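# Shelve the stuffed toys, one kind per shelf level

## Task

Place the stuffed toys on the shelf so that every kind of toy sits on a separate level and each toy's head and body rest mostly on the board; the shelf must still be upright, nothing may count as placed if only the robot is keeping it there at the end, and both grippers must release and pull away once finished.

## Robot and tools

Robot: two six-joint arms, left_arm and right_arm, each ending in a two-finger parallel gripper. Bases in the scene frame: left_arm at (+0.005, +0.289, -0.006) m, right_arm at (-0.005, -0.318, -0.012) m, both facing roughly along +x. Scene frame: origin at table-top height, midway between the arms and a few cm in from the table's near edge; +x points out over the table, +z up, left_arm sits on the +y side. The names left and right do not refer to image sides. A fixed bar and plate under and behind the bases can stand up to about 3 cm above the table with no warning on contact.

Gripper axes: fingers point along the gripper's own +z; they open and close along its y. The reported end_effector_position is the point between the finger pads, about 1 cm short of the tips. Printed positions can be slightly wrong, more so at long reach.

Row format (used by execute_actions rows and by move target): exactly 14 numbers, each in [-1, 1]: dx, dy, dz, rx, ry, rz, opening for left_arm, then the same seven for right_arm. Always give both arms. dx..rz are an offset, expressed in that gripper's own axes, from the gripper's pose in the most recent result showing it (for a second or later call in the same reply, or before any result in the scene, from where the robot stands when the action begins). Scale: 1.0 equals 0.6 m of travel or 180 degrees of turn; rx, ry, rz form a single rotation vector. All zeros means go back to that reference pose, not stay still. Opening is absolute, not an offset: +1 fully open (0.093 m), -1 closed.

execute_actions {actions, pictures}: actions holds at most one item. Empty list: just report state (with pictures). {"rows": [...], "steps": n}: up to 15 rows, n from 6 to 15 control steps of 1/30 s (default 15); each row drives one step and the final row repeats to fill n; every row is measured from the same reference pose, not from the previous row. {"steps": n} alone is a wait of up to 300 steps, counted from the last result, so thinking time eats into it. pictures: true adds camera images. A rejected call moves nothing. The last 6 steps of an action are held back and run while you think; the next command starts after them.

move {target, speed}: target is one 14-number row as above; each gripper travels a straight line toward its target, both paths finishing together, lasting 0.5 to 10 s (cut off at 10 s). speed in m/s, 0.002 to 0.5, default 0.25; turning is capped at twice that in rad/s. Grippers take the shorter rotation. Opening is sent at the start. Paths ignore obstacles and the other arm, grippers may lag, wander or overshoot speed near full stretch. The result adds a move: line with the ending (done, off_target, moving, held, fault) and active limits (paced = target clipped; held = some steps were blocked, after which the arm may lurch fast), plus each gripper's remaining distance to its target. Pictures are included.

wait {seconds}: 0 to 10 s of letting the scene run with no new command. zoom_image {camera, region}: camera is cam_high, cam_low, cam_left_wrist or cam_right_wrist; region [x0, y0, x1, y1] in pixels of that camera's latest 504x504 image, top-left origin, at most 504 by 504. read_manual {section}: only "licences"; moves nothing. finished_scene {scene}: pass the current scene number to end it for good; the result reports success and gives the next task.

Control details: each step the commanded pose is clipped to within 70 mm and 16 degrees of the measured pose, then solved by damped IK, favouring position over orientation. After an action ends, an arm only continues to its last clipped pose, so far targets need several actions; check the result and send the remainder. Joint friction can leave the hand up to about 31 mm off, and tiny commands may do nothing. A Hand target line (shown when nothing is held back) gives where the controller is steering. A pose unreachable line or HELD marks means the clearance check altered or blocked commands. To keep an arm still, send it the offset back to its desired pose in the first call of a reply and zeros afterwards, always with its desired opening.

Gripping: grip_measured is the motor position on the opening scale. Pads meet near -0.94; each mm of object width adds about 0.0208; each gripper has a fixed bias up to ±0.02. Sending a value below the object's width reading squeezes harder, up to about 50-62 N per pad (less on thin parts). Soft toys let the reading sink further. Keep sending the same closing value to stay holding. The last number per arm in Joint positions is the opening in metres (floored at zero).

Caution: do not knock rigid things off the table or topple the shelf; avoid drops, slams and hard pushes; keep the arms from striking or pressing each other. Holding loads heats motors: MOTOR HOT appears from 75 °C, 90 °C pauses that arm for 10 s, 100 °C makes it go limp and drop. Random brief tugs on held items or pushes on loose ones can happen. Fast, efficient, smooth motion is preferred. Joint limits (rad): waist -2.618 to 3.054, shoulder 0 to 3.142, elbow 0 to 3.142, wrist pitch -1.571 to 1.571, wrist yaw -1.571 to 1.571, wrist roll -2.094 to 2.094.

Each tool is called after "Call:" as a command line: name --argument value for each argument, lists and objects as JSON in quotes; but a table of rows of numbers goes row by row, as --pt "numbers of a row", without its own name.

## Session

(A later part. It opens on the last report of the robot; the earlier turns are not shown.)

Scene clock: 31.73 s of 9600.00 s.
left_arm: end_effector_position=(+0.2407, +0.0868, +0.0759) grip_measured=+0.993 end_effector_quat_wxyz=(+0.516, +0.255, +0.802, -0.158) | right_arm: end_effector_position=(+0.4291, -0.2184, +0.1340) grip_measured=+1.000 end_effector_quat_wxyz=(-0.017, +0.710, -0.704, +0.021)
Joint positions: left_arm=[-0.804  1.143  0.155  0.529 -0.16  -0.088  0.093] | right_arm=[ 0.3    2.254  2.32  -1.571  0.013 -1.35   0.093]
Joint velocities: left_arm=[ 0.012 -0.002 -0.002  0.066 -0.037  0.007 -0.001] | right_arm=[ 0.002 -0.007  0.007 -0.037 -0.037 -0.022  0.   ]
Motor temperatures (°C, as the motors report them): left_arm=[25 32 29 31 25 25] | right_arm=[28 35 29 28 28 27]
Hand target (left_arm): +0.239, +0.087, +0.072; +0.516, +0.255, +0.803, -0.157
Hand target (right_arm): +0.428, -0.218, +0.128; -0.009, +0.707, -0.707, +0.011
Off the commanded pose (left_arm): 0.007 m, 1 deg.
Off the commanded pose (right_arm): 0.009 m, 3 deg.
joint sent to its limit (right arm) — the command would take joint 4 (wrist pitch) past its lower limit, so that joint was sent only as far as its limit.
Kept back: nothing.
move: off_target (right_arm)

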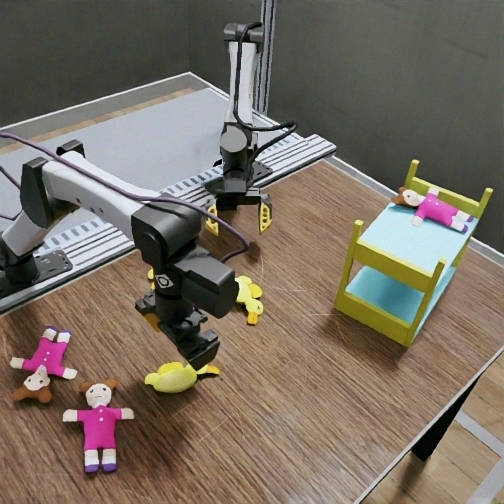

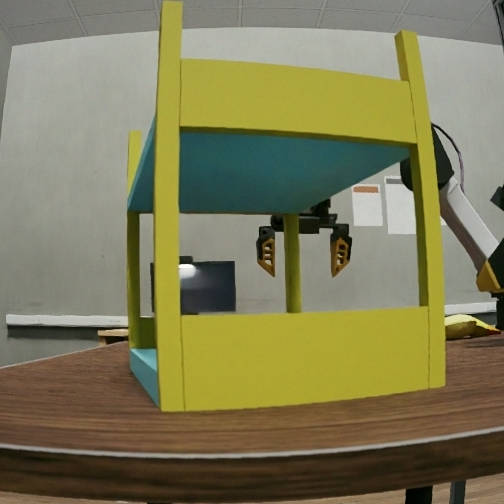

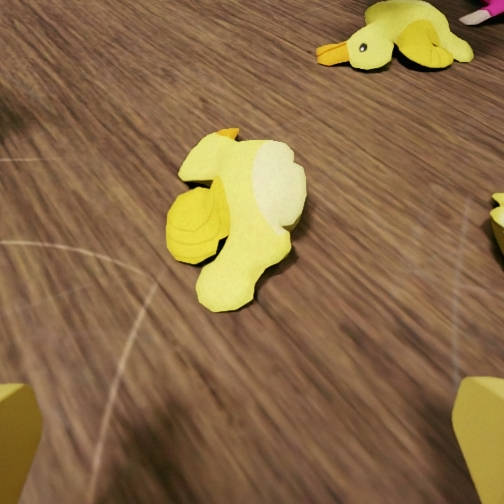

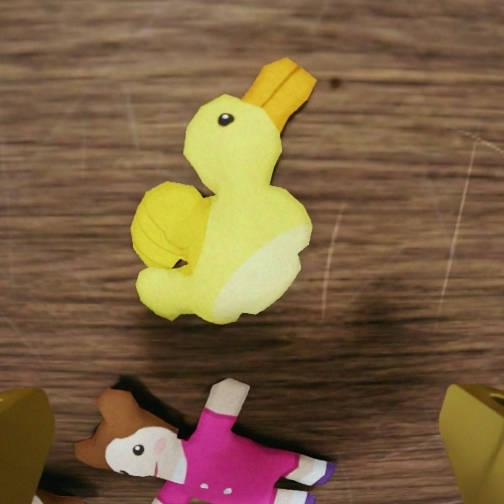

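Call:
move --target '[0,0.012,0.21,0,0,0,1, 0,0.042,0.21,0,0,0.04,1]' --speed 0.1

Scene clock: 33.67 s of 9600.00 s.
left_arm: end_effector_position=(+0.3296, +0.0281, +0.0156) grip_measured=+0.993 end_effector_quat_wxyz=(+0.502, +0.259, +0.811, -0.153) | right_arm: end_effector_position=(+0.4133, -0.2228, +0.0240) grip_measured=+1.000 end_effector_quat_wxyz=(-0.019, +0.667, -0.745, +0.021)
Joint positions: left_arm=[-0.724  1.921  0.485  0.947 -0.085 -0.052  0.093] | right_arm=[ 0.3    2.149  1.707 -1.059  0.015 -1.231  0.093]
Joint velocities: left_arm=[-0.007  0.007  0.007 -0.022 -0.066 -0.022  0.   ] | right_arm=[-0.012 -0.002 -0.017  0.007  0.037 -0.022  0.   ]
Motor temperatures (°C, as the motors report them): left_arm=[25 32 29 32 25 25] | right_arm=[28 35 29 28 28 27]
Hand target (left_arm): +0.339, +0.026, +0.023; +0.516, +0.254, +0.803, -0.158
Hand target (right_arm): +0.412, -0.220, +0.007; +0.017, -0.664, +0.747, -0.019
Off the commanded pose (left_arm): 0.012 m, 2 deg.
Off the commanded pose (right_arm): 0.018 m, 0 deg.
Kept back: nothing.
move: off_target (left_arm, right_arm)

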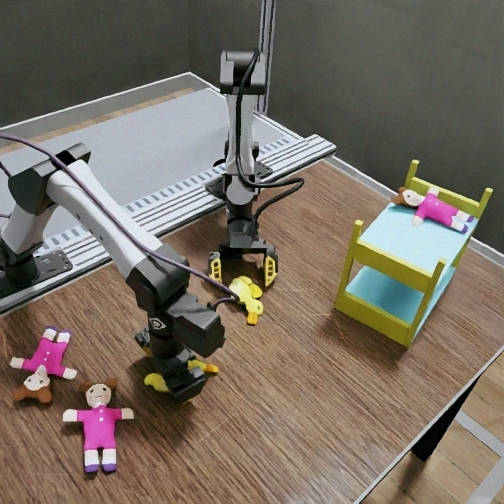

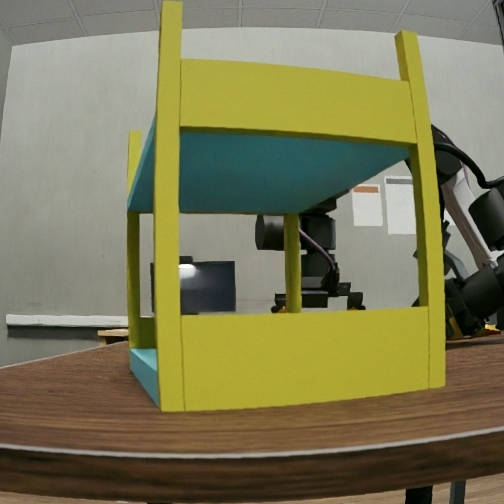

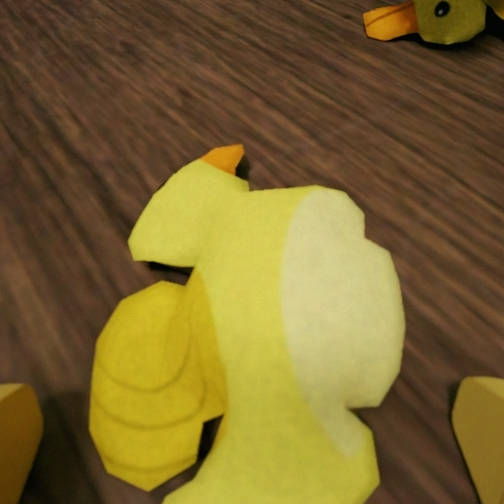

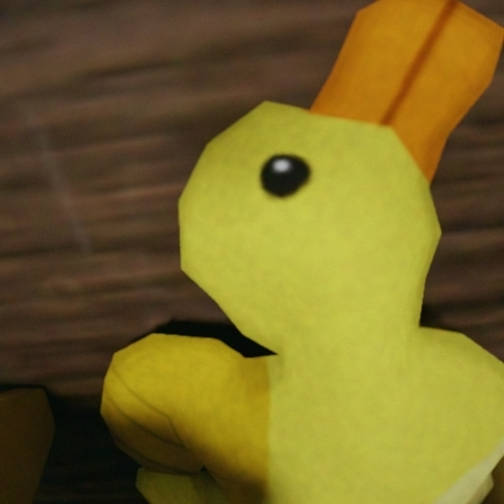

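Call:
move --target '[-0.03,0,0.04,0,0,0,1, 0,0,0,0,0,0,-0.45]' --speed 0.06

Call:
move --target '[0,0,0,0,0,0,-0.45, 0,0,-0.17,0,0,0,-0.45]' --speed 0.15

Scene clock: 34.83 s of 9600.00 s.
left_arm: end_effector_position=(+0.3485, +0.0116, +0.0223) grip_measured=+0.993 end_effector_quat_wxyz=(+0.504, +0.259, +0.810, -0.154) | right_arm: end_effector_position=(+0.4130, -0.2228, +0.0246) grip_measured=-0.447 end_effector_quat_wxyz=(-0.019, +0.667, -0.745, +0.021)
Joint positions: left_arm=[-0.724  1.948  0.591  0.872 -0.084 -0.052  0.093] | right_arm=[ 0.3    2.148  1.707 -1.061  0.014 -1.23   0.024]
Joint velocities: left_arm=[-0.007 -0.007 -0.007  0.022  0.037  0.007  0.001] | right_arm=[ 0.007 -0.007  0.002  0.051  0.007  0.022 -0.001]
Motor temperatures (°C, as the motors report them): left_arm=[25 32 29 32 25 25] | right_arm=[28 36 29 28 28 27]
Hand target (left_arm): +0.353, +0.011, +0.021; +0.502, +0.259, +0.811, -0.153
Hand target (right_arm): +0.413, -0.223, +0.024; +0.019, -0.667, +0.745, -0.021
Off the commanded pose (left_arm): 0.005 m, 0 deg.
Off the commanded pose (right_arm): 0.001 m, 0 deg.
Kept back: nothing.
move: done

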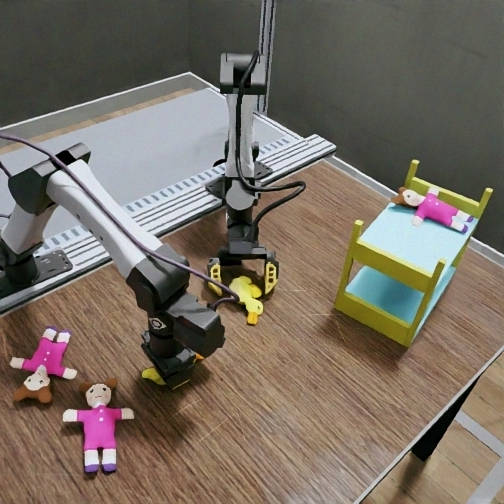

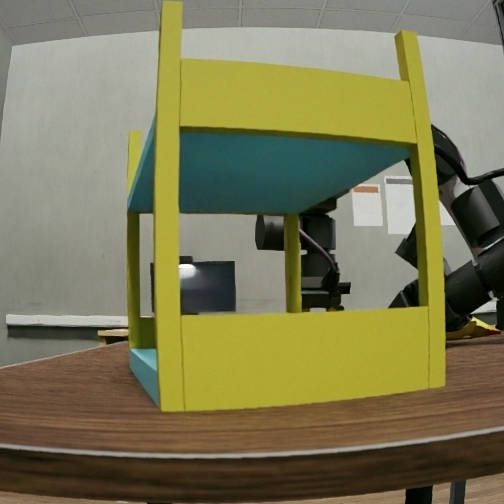

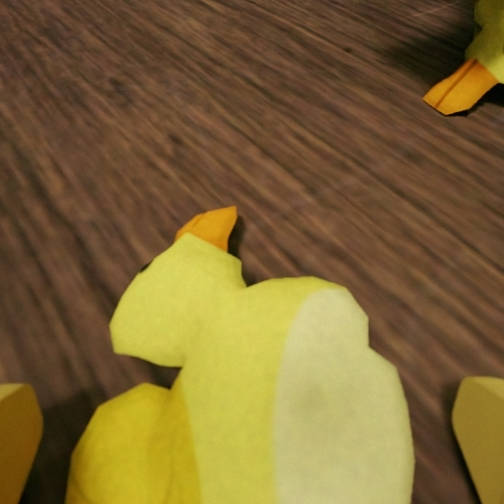

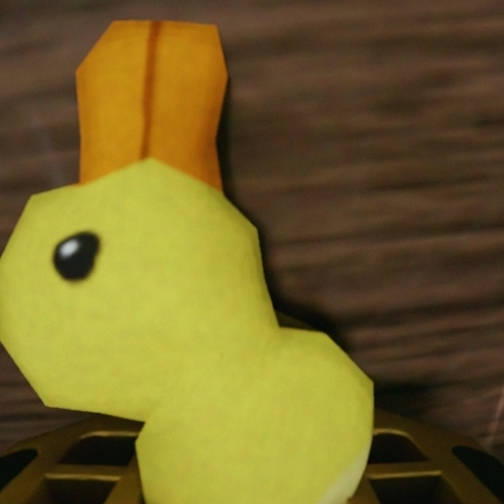

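Scene clock: 36.17 s of 9600.00 s.
left_arm: end_effector_position=(+0.3488, +0.0113, +0.0231) grip_measured=-0.448 end_effector_quat_wxyz=(+0.505, +0.259, +0.809, -0.155) | right_arm: end_effector_position=(+0.4077, -0.2236, +0.1238) grip_measured=-0.447 end_effector_quat_wxyz=(-0.022, +0.667, -0.745, +0.022)
Joint positions: left_arm=[-0.724  1.948  0.591  0.875 -0.084 -0.052  0.024] | right_arm=[ 0.3    2.106  2.037 -1.427  0.014 -1.23   0.024]
Joint velocities: left_arm=[ 0.012 -0.012  0.002  0.007 -0.081  0.007 -0.001] | right_arm=[-0.022 -0.007 -0.002  0.022 -0.037  0.022  0.   ]
Motor temperatures (°C, as the motors report them): left_arm=[25 32 29 32 25 25] | right_arm=[28 36 29 28 28 27]
Hand target (left_arm): +0.348, +0.012, +0.022; +0.504, +0.259, +0.810, -0.154
Hand target (right_arm): +0.406, -0.222, +0.126; +0.020, -0.667, +0.745, -0.021
Off the commanded pose (left_arm): 0.001 m, 0 deg.
Off the commanded pose (right_arm): 0.003 m, 0 deg.
Kept back: nothing.
move: done

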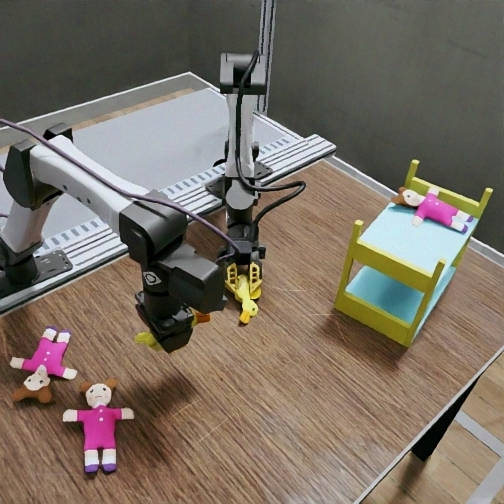

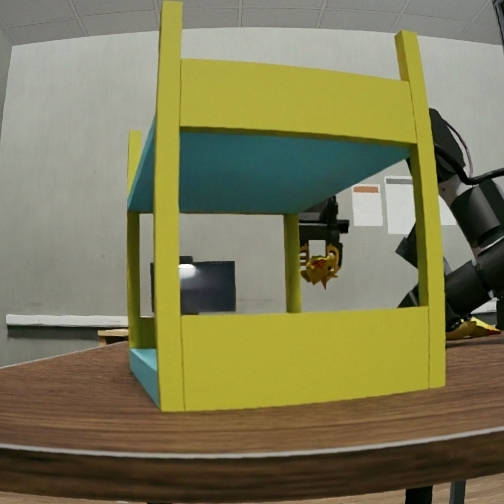

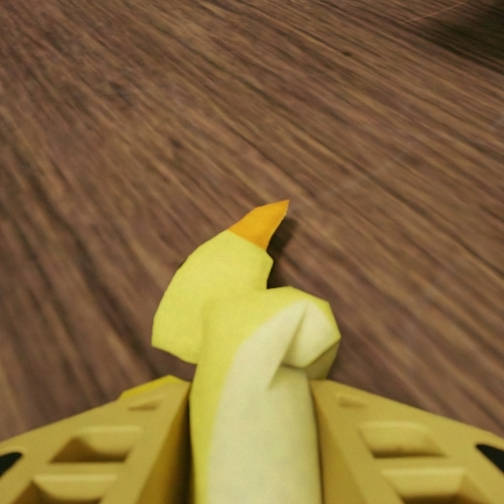

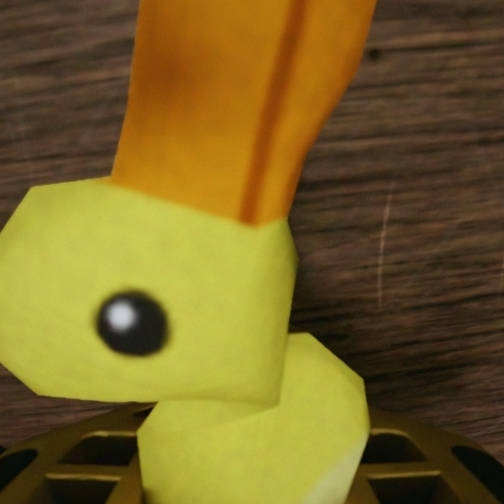

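Call:
move --target '[0.04,0.462,-0.288,-0.255,-0.094,-0.082,-0.45, -0.357,0.17,0,0,0,0.659,-0.45]'

Scene clock: 41.50 s of 9600.00 s.
left_arm: end_effector_position=(+0.3722, +0.3317, +0.0697) grip_measured=-0.448 end_effector_quat_wxyz=(+0.636, -0.087, +0.763, +0.071) | right_arm: end_effector_position=(+0.3290, -0.0021, +0.1240) grip_measured=-0.447 end_effector_quat_wxyz=(+0.028, +0.300, +0.953, +0.022)
Joint positions: left_arm=[ 0.014  1.875  0.212  1.45  -0.194 -0.039  0.024] | right_arm=[ 0.841  2.308  2.371 -1.553  0.033  1.38   0.024]
Joint velocities: left_arm=[ 0.002 -0.007  0.002 -0.066  0.007  0.022 -0.002] | right_arm=[-0.002 -0.007  0.002 -0.022  0.037 -0.007  0.   ]
Motor temperatures (°C, as the motors report them): left_arm=[25 33 28 33 25 25] | right_arm=[28 38 29 28 28 27]
Hand target (left_arm): +0.375, +0.334, +0.076; +0.648, -0.089, +0.753, +0.071
Hand target (right_arm): +0.327, -0.001, +0.118; +0.026, +0.300, +0.953, +0.010
Off the commanded pose (left_arm): 0.011 m, 2 deg.
Off the commanded pose (right_arm): 0.007 m, 2 deg.
Kept back: nothing.
move: off_target (left_arm)

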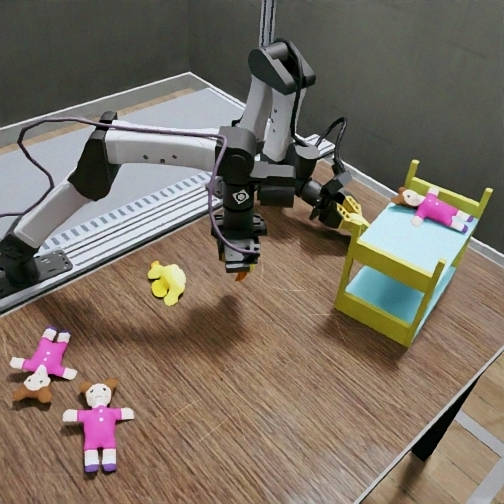

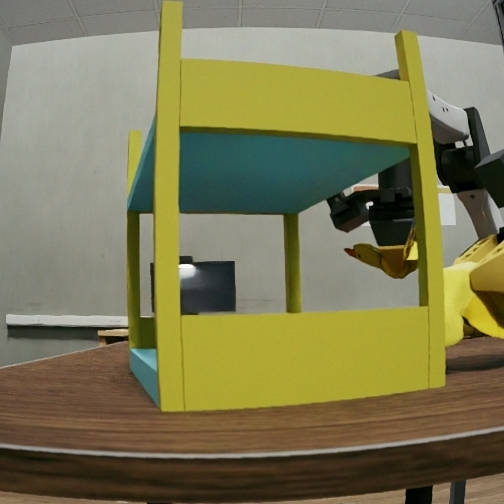

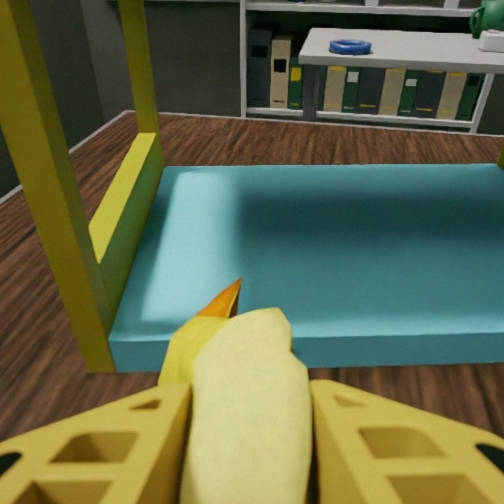

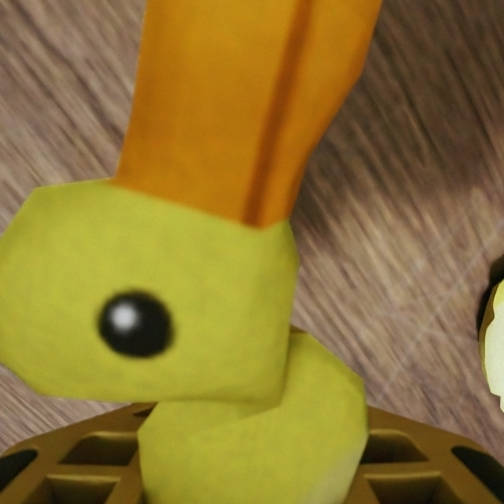

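Call:
move --target '[-0.055,0,0.19,0,-0.04,0,-0.45, 0,0,0.18,0,0,0,-0.45]' --speed 0.08

Scene clock: 43.60 s of 9600.00 s.
left_arm: end_effector_position=(+0.4827, +0.3524, +0.0789) grip_measured=-0.448 end_effector_quat_wxyz=(+0.678, -0.085, +0.727, +0.074) | right_arm: end_effector_position=(+0.3359, +0.0052, +0.0277) grip_measured=-0.447 end_effector_quat_wxyz=(+0.030, +0.298, +0.954, +0.026)
Joint positions: left_arm=[ 0.069  2.148  0.659  1.39  -0.142 -0.016  0.024] | right_arm=[ 0.841  2.301  1.973 -1.152  0.033  1.377  0.024]
Joint velocities: left_arm=[ 0.012 -0.012  0.007  0.007 -0.022  0.007 -0.001] | right_arm=[-0.007 -0.007  0.007 -0.022 -0.007 -0.037 -0.   ]
Motor temperatures (°C, as the motors report them): left_arm=[25 33 28 33 25 25] | right_arm=[28 39 29 28 28 27]
Hand target (left_arm): +0.487, +0.357, +0.083; +0.683, -0.084, +0.722, +0.076
Hand target (right_arm): +0.337, +0.001, +0.017; +0.028, +0.300, +0.953, +0.022
Off the commanded pose (left_arm): 0.008 m, 1 deg.
Off the commanded pose (right_arm): 0.012 m, 1 deg.
Kept back: nothing.
move: off_target (right_arm)

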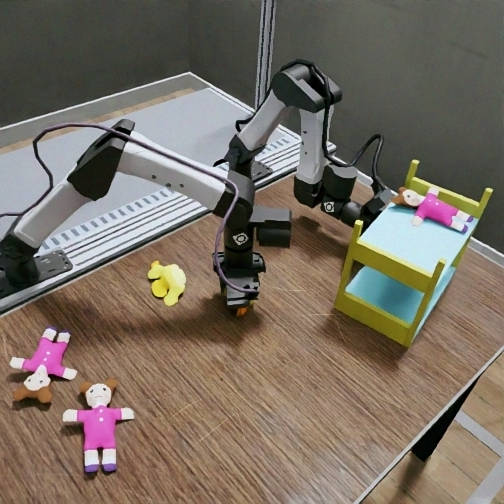

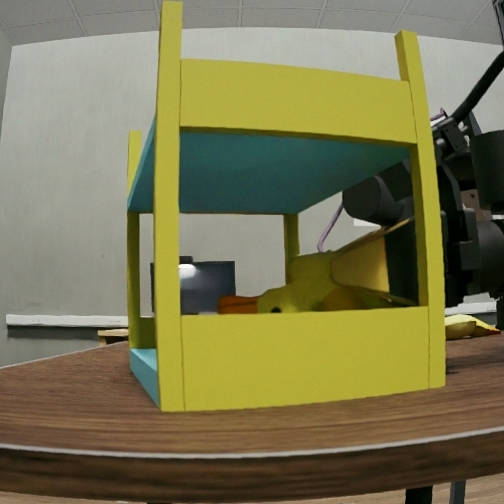

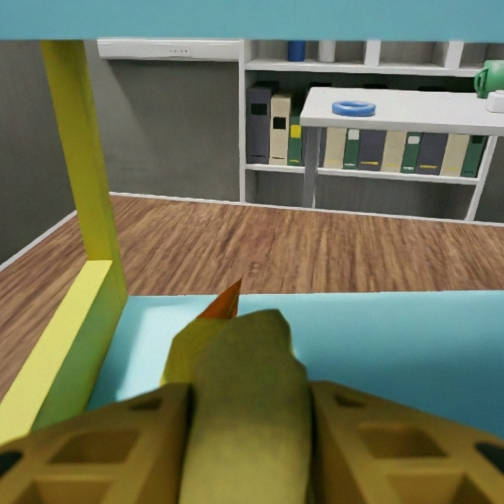

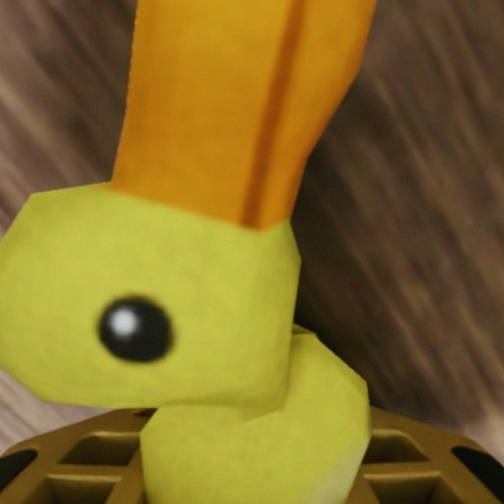

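Underside ≈0.15. Lower, release, retreat.

Call:
move --target '[0.035,0,0,0,0,0,-0.45, 0,0,0,0,0,0,1]' --speed 0.05

Call:
move --target '[0,0,0,0,0,0,0.35, 0,0,-0.17,0,0,0,1]' --speed 0.15

Call:
move --target '[0,0,-0.17,0,0.03,0,0.35, 0,0,0,0,0,0,1]' --speed 0.1

Scene clock: 44.53 s of 9600.00 s.
left_arm: end_effector_position=(+0.4808, +0.3521, +0.0577) grip_measured=-0.448 end_effector_quat_wxyz=(+0.674, -0.084, +0.730, +0.074) | right_arm: end_effector_position=(+0.3363, +0.0056, +0.0277) grip_measured=+1.000 end_effector_quat_wxyz=(+0.031, +0.298, +0.954, +0.027)
Joint positions: left_arm=[ 0.069  2.231  0.659  1.462 -0.142 -0.016  0.024] | right_arm=[ 0.841  2.301  1.973 -1.15   0.033  1.376  0.093]
Joint velocities: left_arm=[ 0.012  0.007 -0.002  0.037 -0.022 -0.022 -0.   ] | right_arm=[ 0.012 -0.012 -0.027  0.037  0.022 -0.051  0.   ]
Motor temperatures (°C, as the motors report them): left_arm=[25 33 28 33 25 25] | right_arm=[28 39 30 28 28 27]
Hand target (left_arm): +0.481, +0.352, +0.058; +0.678, -0.084, +0.727, +0.074
Hand target (right_arm): +0.336, +0.005, +0.028; +0.030, +0.298, +0.954, +0.026
Off the commanded pose (left_arm): 0.001 m, 1 deg.
Off the commanded pose (right_arm): 0.001 m, 0 deg.
Kept back: nothing.
move: done

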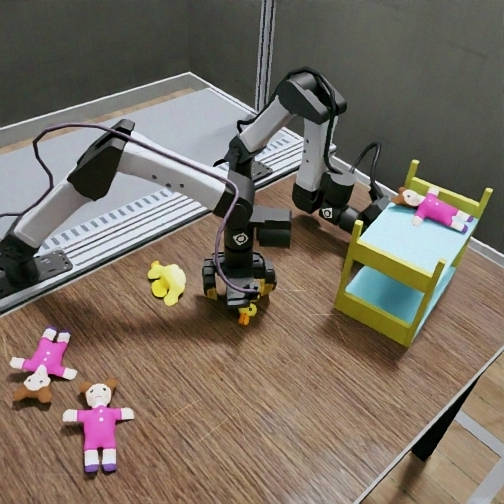

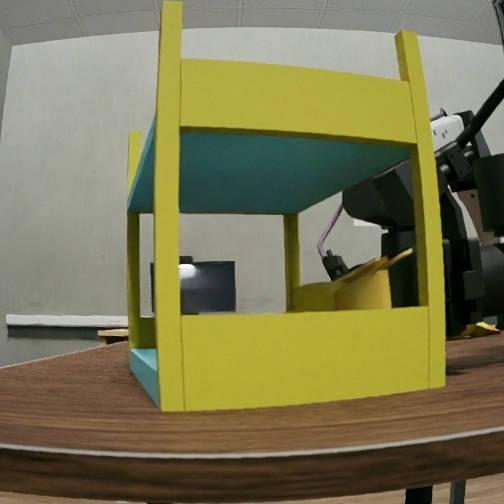

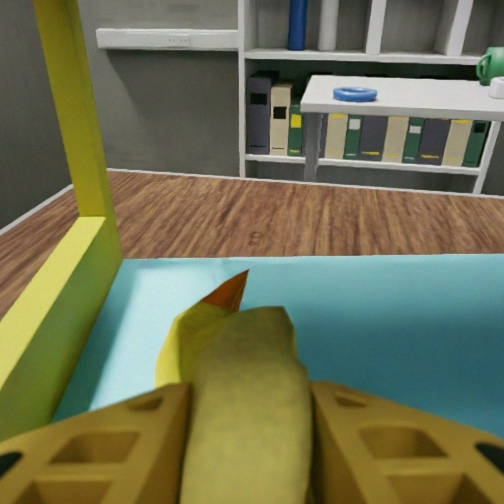

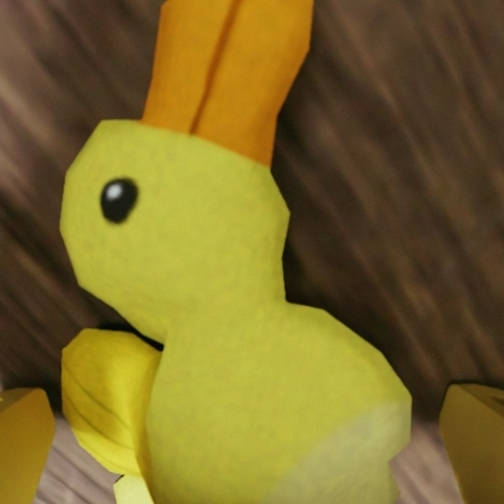

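Scene clock: 45.90 s of 9600.00 s.
left_arm: end_effector_position=(+0.4808, +0.3521, +0.0577) grip_measured=+0.348 end_effector_quat_wxyz=(+0.674, -0.084, +0.730, +0.074) | right_arm: end_effector_position=(+0.3309, -0.0004, +0.1404) grip_measured=+1.000 end_effector_quat_wxyz=(+0.040, +0.299, +0.952, +0.043)
Joint positions: left_arm=[ 0.069  2.231  0.659  1.462 -0.142 -0.016  0.062] | right_arm=[ 0.841  2.275  2.378 -1.543  0.033  1.378  0.093]
Joint velocities: left_arm=[ 0.007 -0.007 -0.007  0.037 -0.022 -0.037 -0.001] | right_arm=[ 0.017 -0.017 -0.007 -0.051  0.007  0.066  0.   ]
Motor temperatures (°C, as the motors report them): left_arm=[25 33 28 33 25 25] | right_arm=[28 40 30 28 28 27]
Hand target (left_arm): +0.481, +0.352, +0.058; +0.674, -0.084, +0.730, +0.074
Hand target (right_arm): +0.327, +0.001, +0.129; +0.031, +0.298, +0.954, +0.027
Off the commanded pose (left_arm): 0.000 m, 0 deg.
Off the commanded pose (right_arm): 0.012 m, 2 deg.
Kept back: nothing.
move: off_target (right_arm)

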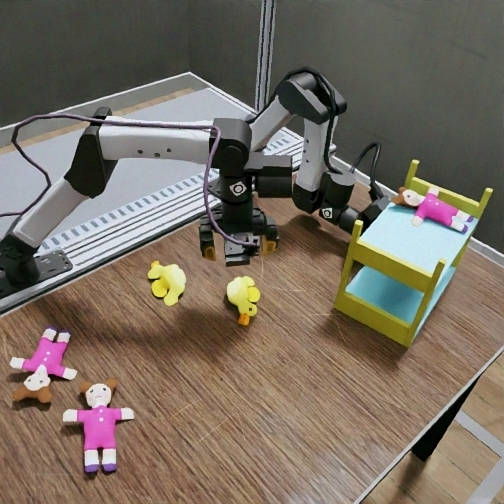

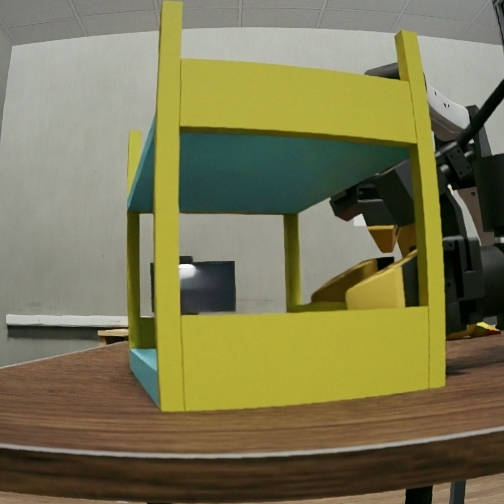

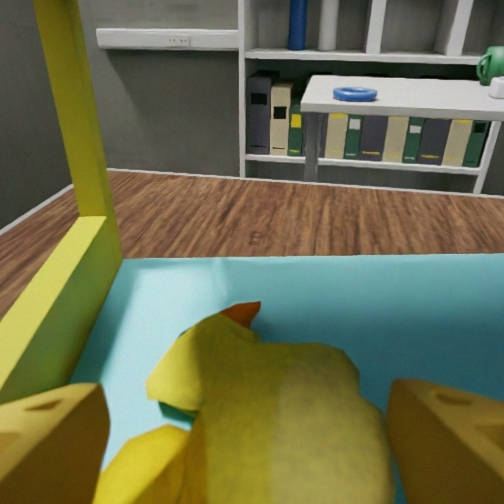

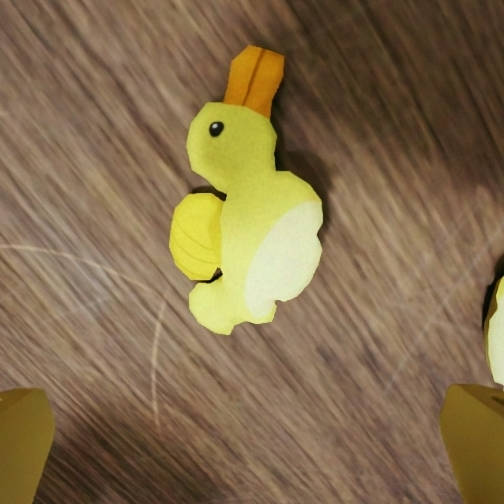

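Scene clock: 47.23 s of 9600.00 s.
left_arm: end_effector_position=(+0.3833, +0.3337, +0.0589) grip_measured=+0.348 end_effector_quat_wxyz=(+0.632, -0.086, +0.767, +0.072) | right_arm: end_effector_position=(+0.3309, -0.0004, +0.1404) grip_measured=+1.000 end_effector_quat_wxyz=(+0.040, +0.299, +0.952, +0.043)
Joint positions: left_arm=[ 0.023  1.954  0.258  1.47  -0.186 -0.034  0.062] | right_arm=[ 0.841  2.275  2.378 -1.543  0.033  1.378  0.093]
Joint velocities: left_arm=[ 0.012  0.012  0.022  0.022  0.037 -0.037 -0.001] | right_arm=[ 0.007 -0.012  0.002 -0.051 -0.051 -0.007  0.   ]
Motor temperatures (°C, as the motors report them): left_arm=[25 33 28 34 25 25] | right_arm=[28 40 30 28 28 27]
Hand target (left_arm): +0.381, +0.331, +0.065; +0.639, -0.087, +0.761, +0.071
Hand target (right_arm): +0.331, -0.000, +0.140; +0.040, +0.299, +0.952, +0.043
Off the commanded pose (left_arm): 0.008 m, 1 deg.
Off the commanded pose (right_arm): 0.000 m, 0 deg.
Kept back: nothing.
move: done

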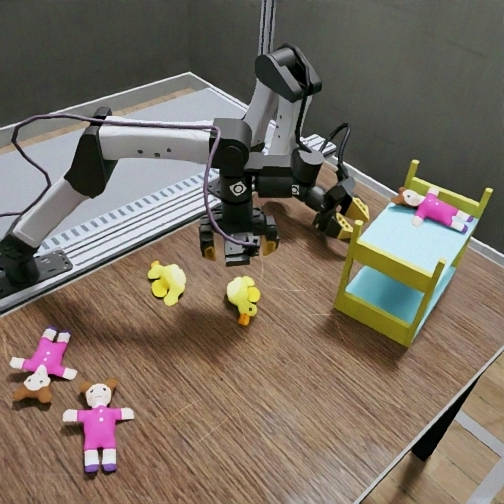

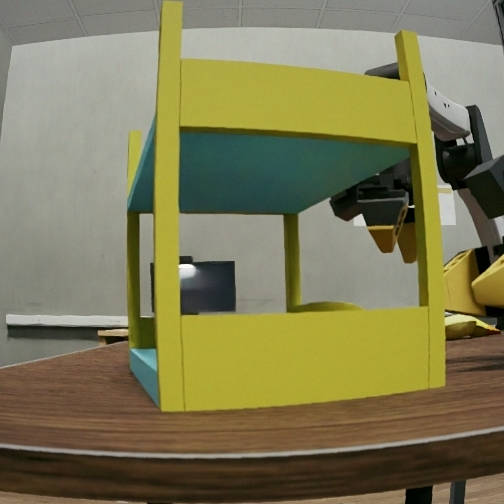

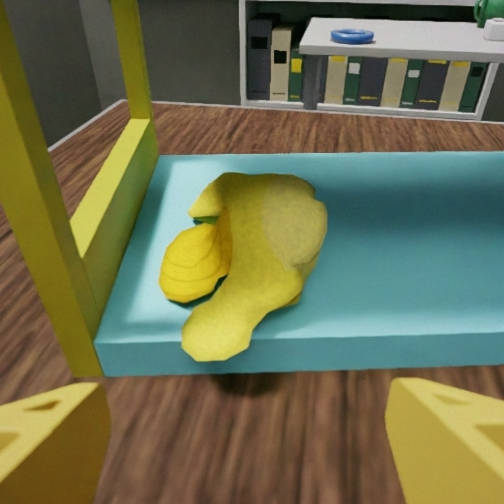

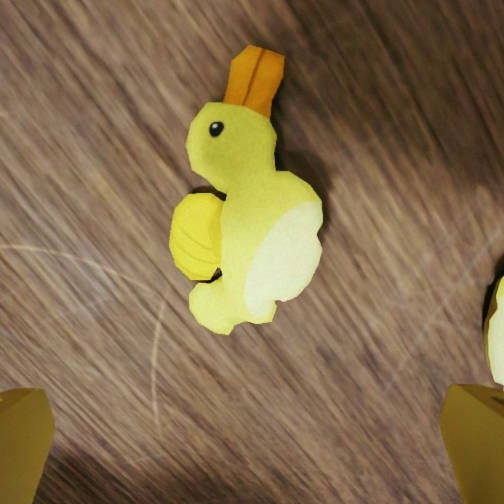

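Call:
move --target '[0,0.015,0.16,0,0,0,-1, 0.072,-0.225,0.02,0.031,0.022,-0.11,1]' --speed 0.09

Scene clock: 49.87 s of 9600.00 s.
left_arm: end_effector_position=(+0.4701, +0.3578, +0.0461) grip_measured=-0.998 end_effector_quat_wxyz=(+0.637, -0.086, +0.763, +0.070) | right_arm: end_effector_position=(+0.2285, -0.0867, +0.1140) grip_measured=+1.000 end_effector_quat_wxyz=(+0.005, +0.141, +0.990, -0.003)
Joint positions: left_arm=[ 0.092  2.165  0.623  1.333 -0.115 -0.023  0.   ] | right_arm=[ 0.861  1.764  1.525 -1.316  0.016  1.074  0.093]
Joint velocities: left_arm=[-0.002  0.002  0.002 -0.022 -0.022  0.066  0.   ] | right_arm=[ 0.017 -0.027 -0.017  0.022 -0.037 -0.095  0.   ]
Motor temperatures (°C, as the motors report them): left_arm=[25 33 28 34 25 25] | right_arm=[28 41 30 28 28 27]
Hand target (left_arm): +0.473, +0.362, +0.041; +0.632, -0.086, +0.767, +0.072
Hand target (right_arm): +0.222, -0.086, +0.112; -0.001, +0.132, +0.991, -0.001
Off the commanded pose (left_arm): 0.009 m, 1 deg.
Off the commanded pose (right_arm): 0.009 m, 1 deg.
Kept back: nothing.
move: done

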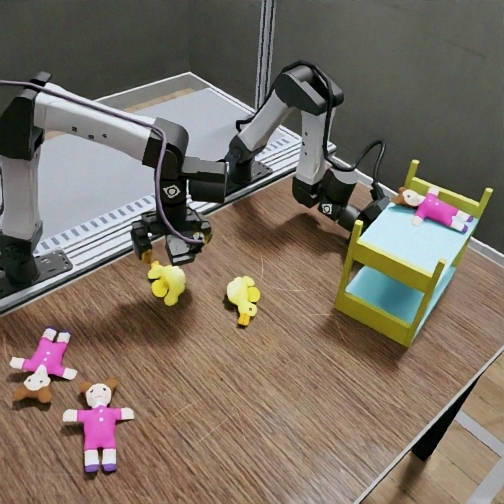

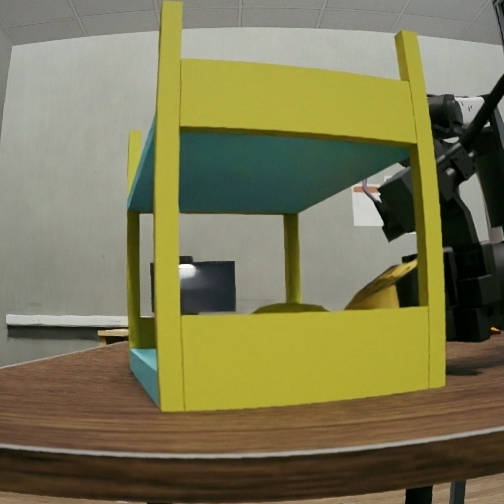

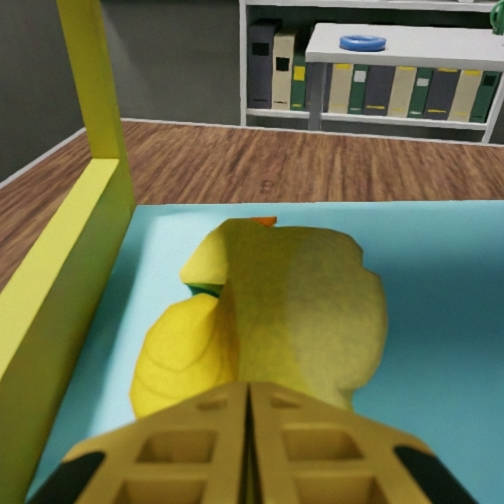

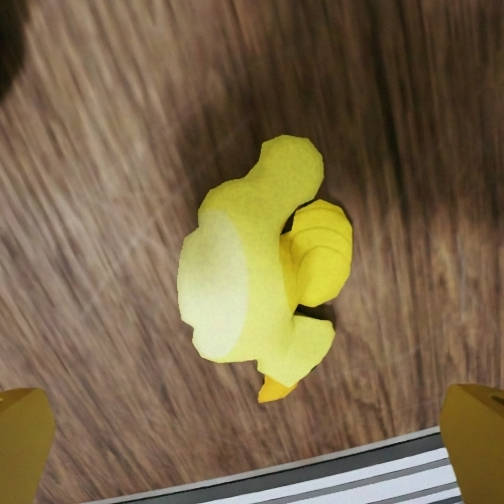

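Pushed. Left retreats; right descends, grips.

Call:
move --target '[0,0,-0.17,0,0,0,-1, 0.012,-0.02,0.175,0,0,0,1]' --speed 0.1

Call:
move --target '[0,0,0,0,0,0,1, 0,0,0,0,0,0,-0.45]'

Scene clock: 51.77 s of 9600.00 s.
left_arm: end_effector_position=(+0.3731, +0.3402, +0.0542) grip_measured=-0.998 end_effector_quat_wxyz=(+0.625, -0.086, +0.772, +0.073) | right_arm: end_effector_position=(+0.2248, -0.0898, +0.0207) grip_measured=+1.000 end_effector_quat_wxyz=(+0.016, +0.140, +0.990, +0.012)
Joint positions: left_arm=[ 0.055  1.952  0.222  1.489 -0.154 -0.027  0.   ] | right_arm=[ 0.861  1.783  1.169 -0.903  0.015  1.071  0.093]
Joint velocities: left_arm=[ 0.002 -0.017  0.002  0.022  0.051 -0.007  0.   ] | right_arm=[-0.007 -0.012 -0.002 -0.022 -0.051 -0.007  0.   ]
Motor temperatures (°C, as the motors report them): left_arm=[25 33 28 34 25 25] | right_arm=[28 40 30 28 28 27]
Hand target (left_arm): +0.372, +0.337, +0.063; +0.637, -0.086, +0.763, +0.070
Hand target (right_arm): +0.220, -0.096, +0.009; +0.005, +0.141, +0.990, -0.003
Off the commanded pose (left_arm): 0.011 m, 2 deg.
Off the commanded pose (right_arm): 0.015 m, 2 deg.
Kept back: nothing.
move: off_target (left_arm, right_arm)

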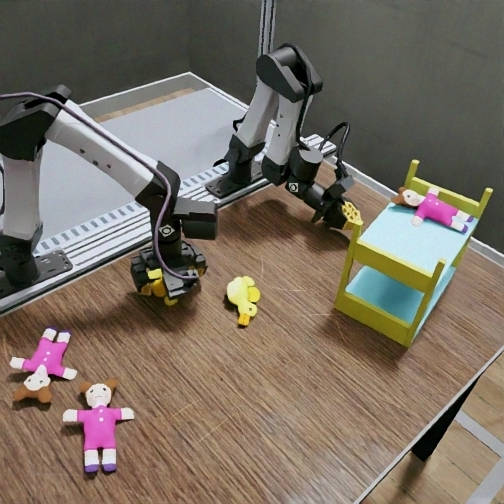

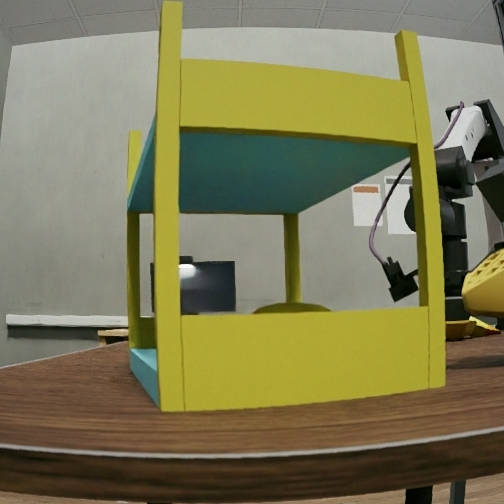

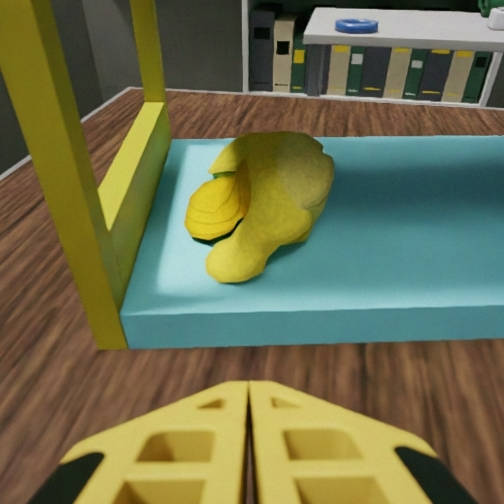

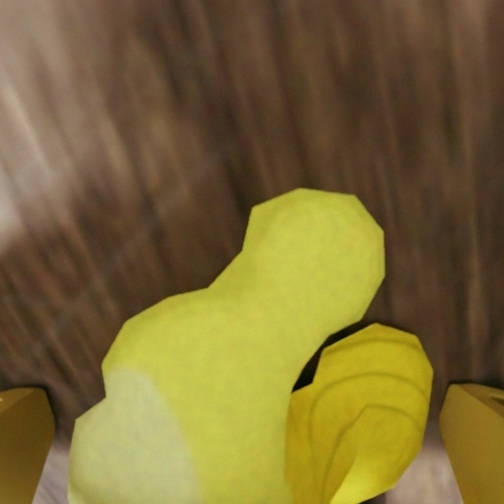

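Scene clock: 52.27 s of 9600.00 s.
left_arm: end_effector_position=(+0.3731, +0.3402, +0.0542) grip_measured=+0.993 end_effector_quat_wxyz=(+0.625, -0.086, +0.772, +0.073) | right_arm: end_effector_position=(+0.2246, -0.0900, +0.0207) grip_measured=-0.447 end_effector_quat_wxyz=(+0.015, +0.140, +0.990, +0.012)
Joint positions: left_arm=[ 0.055  1.952  0.222  1.489 -0.154 -0.027  0.093] | right_arm=[ 0.861  1.783  1.169 -0.904  0.015  1.071  0.024]
Joint velocities: left_arm=[-0.007 -0.027 -0.017 -0.022  0.022  0.007  0.001] | right_arm=[-0.002 -0.012 -0.012 -0.066  0.022 -0.037  0.001]
Motor temperatures (°C, as the motors report them): left_arm=[25 33 28 34 25 25] | right_arm=[28 40 30 28 28 27]
Hand target (left_arm): +0.373, +0.340, +0.054; +0.625, -0.086, +0.772, +0.073
Hand target (right_arm): +0.225, -0.090, +0.021; +0.016, +0.140, +0.990, +0.012
Off the commanded pose (left_arm): 0.000 m, 0 deg.
Off the commanded pose (right_arm): 0.000 m, 0 deg.
Kept back: nothing.
move: done

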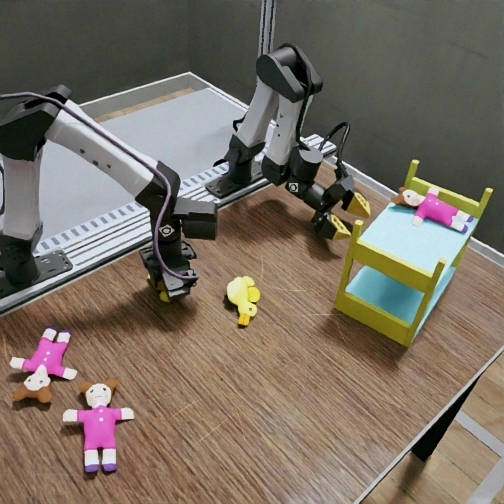

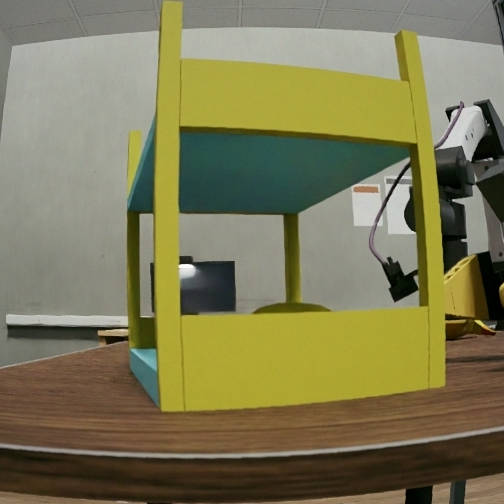

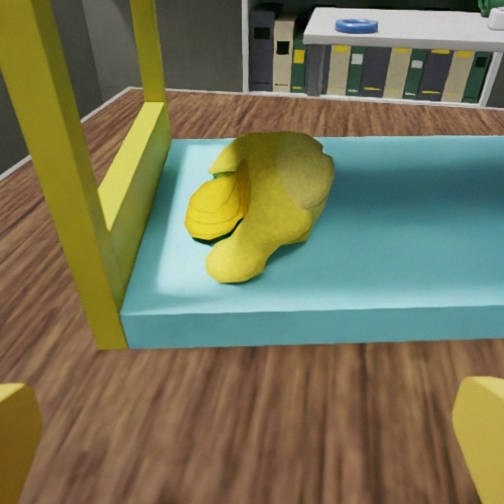

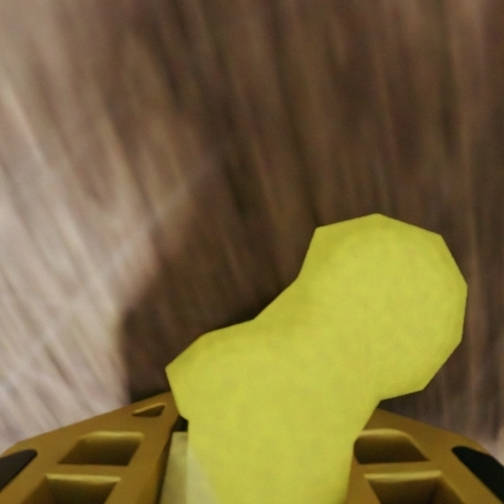

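Call:
move --target '[0.02,-0.403,-0.289,0.254,0.067,0.083,1, 0,-0.22,-0.19,0,0,-0.4,-0.45]'

Scene clock: 55.63 s of 9600.00 s.
left_arm: end_effector_position=(+0.2555, +0.0724, +0.0742) grip_measured=+0.993 end_effector_quat_wxyz=(+0.514, +0.257, +0.804, -0.151) | right_arm: end_effector_position=(+0.1837, -0.2194, +0.1242) grip_measured=-0.447 end_effector_quat_wxyz=(+0.012, -0.470, +0.883, -0.007)
Joint positions: left_arm=[-0.809  1.283  0.224  0.589 -0.171 -0.083  0.093] | right_arm=[ 0.563  1.299  1.113 -1.345  0.013 -0.485  0.024]
Joint velocities: left_arm=[ 0.007 -0.012 -0.032 -0.022 -0.051  0.022  0.001] | right_arm=[ 0.017 -0.007  0.002  0.022 -0.051 -0.007  0.   ]
Motor temperatures (°C, as the motors report them): left_arm=[25 33 28 34 25 25] | right_arm=[28 40 30 28 28 27]
Hand target (left_arm): +0.256, +0.066, +0.079; +0.516, +0.258, +0.802, -0.157
Hand target (right_arm): +0.184, -0.220, +0.132; +0.020, -0.469, +0.883, -0.002
Off the commanded pose (left_arm): 0.008 m, 1 deg.
Off the commanded pose (right_arm): 0.007 m, 1 deg.
Kept back: nothing.
move: done

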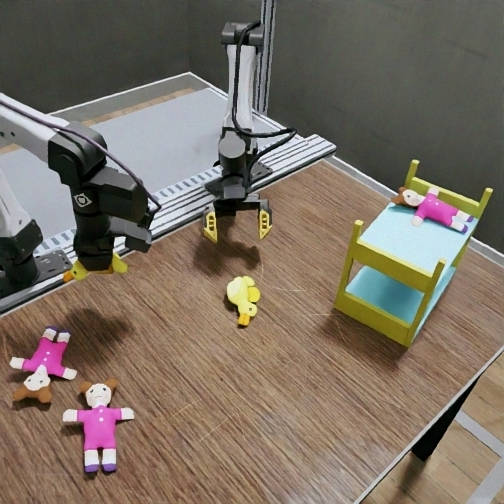

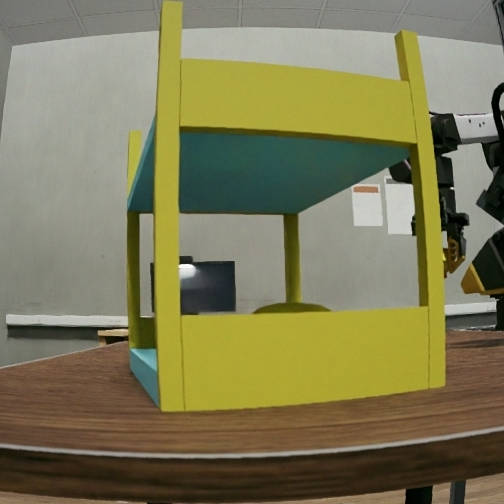

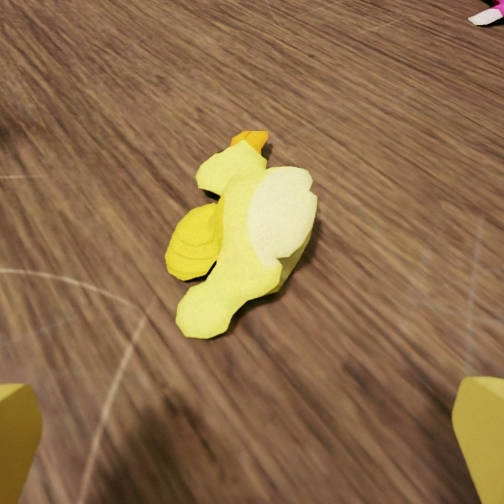

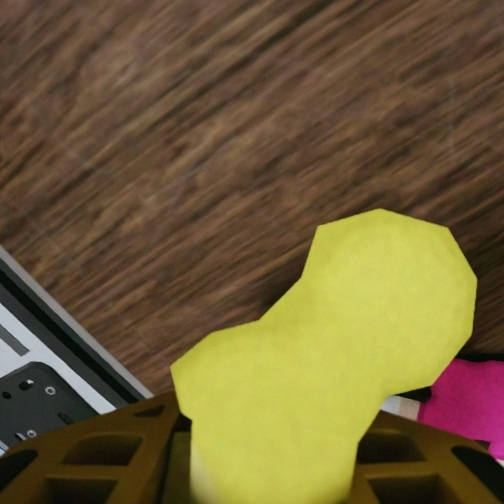

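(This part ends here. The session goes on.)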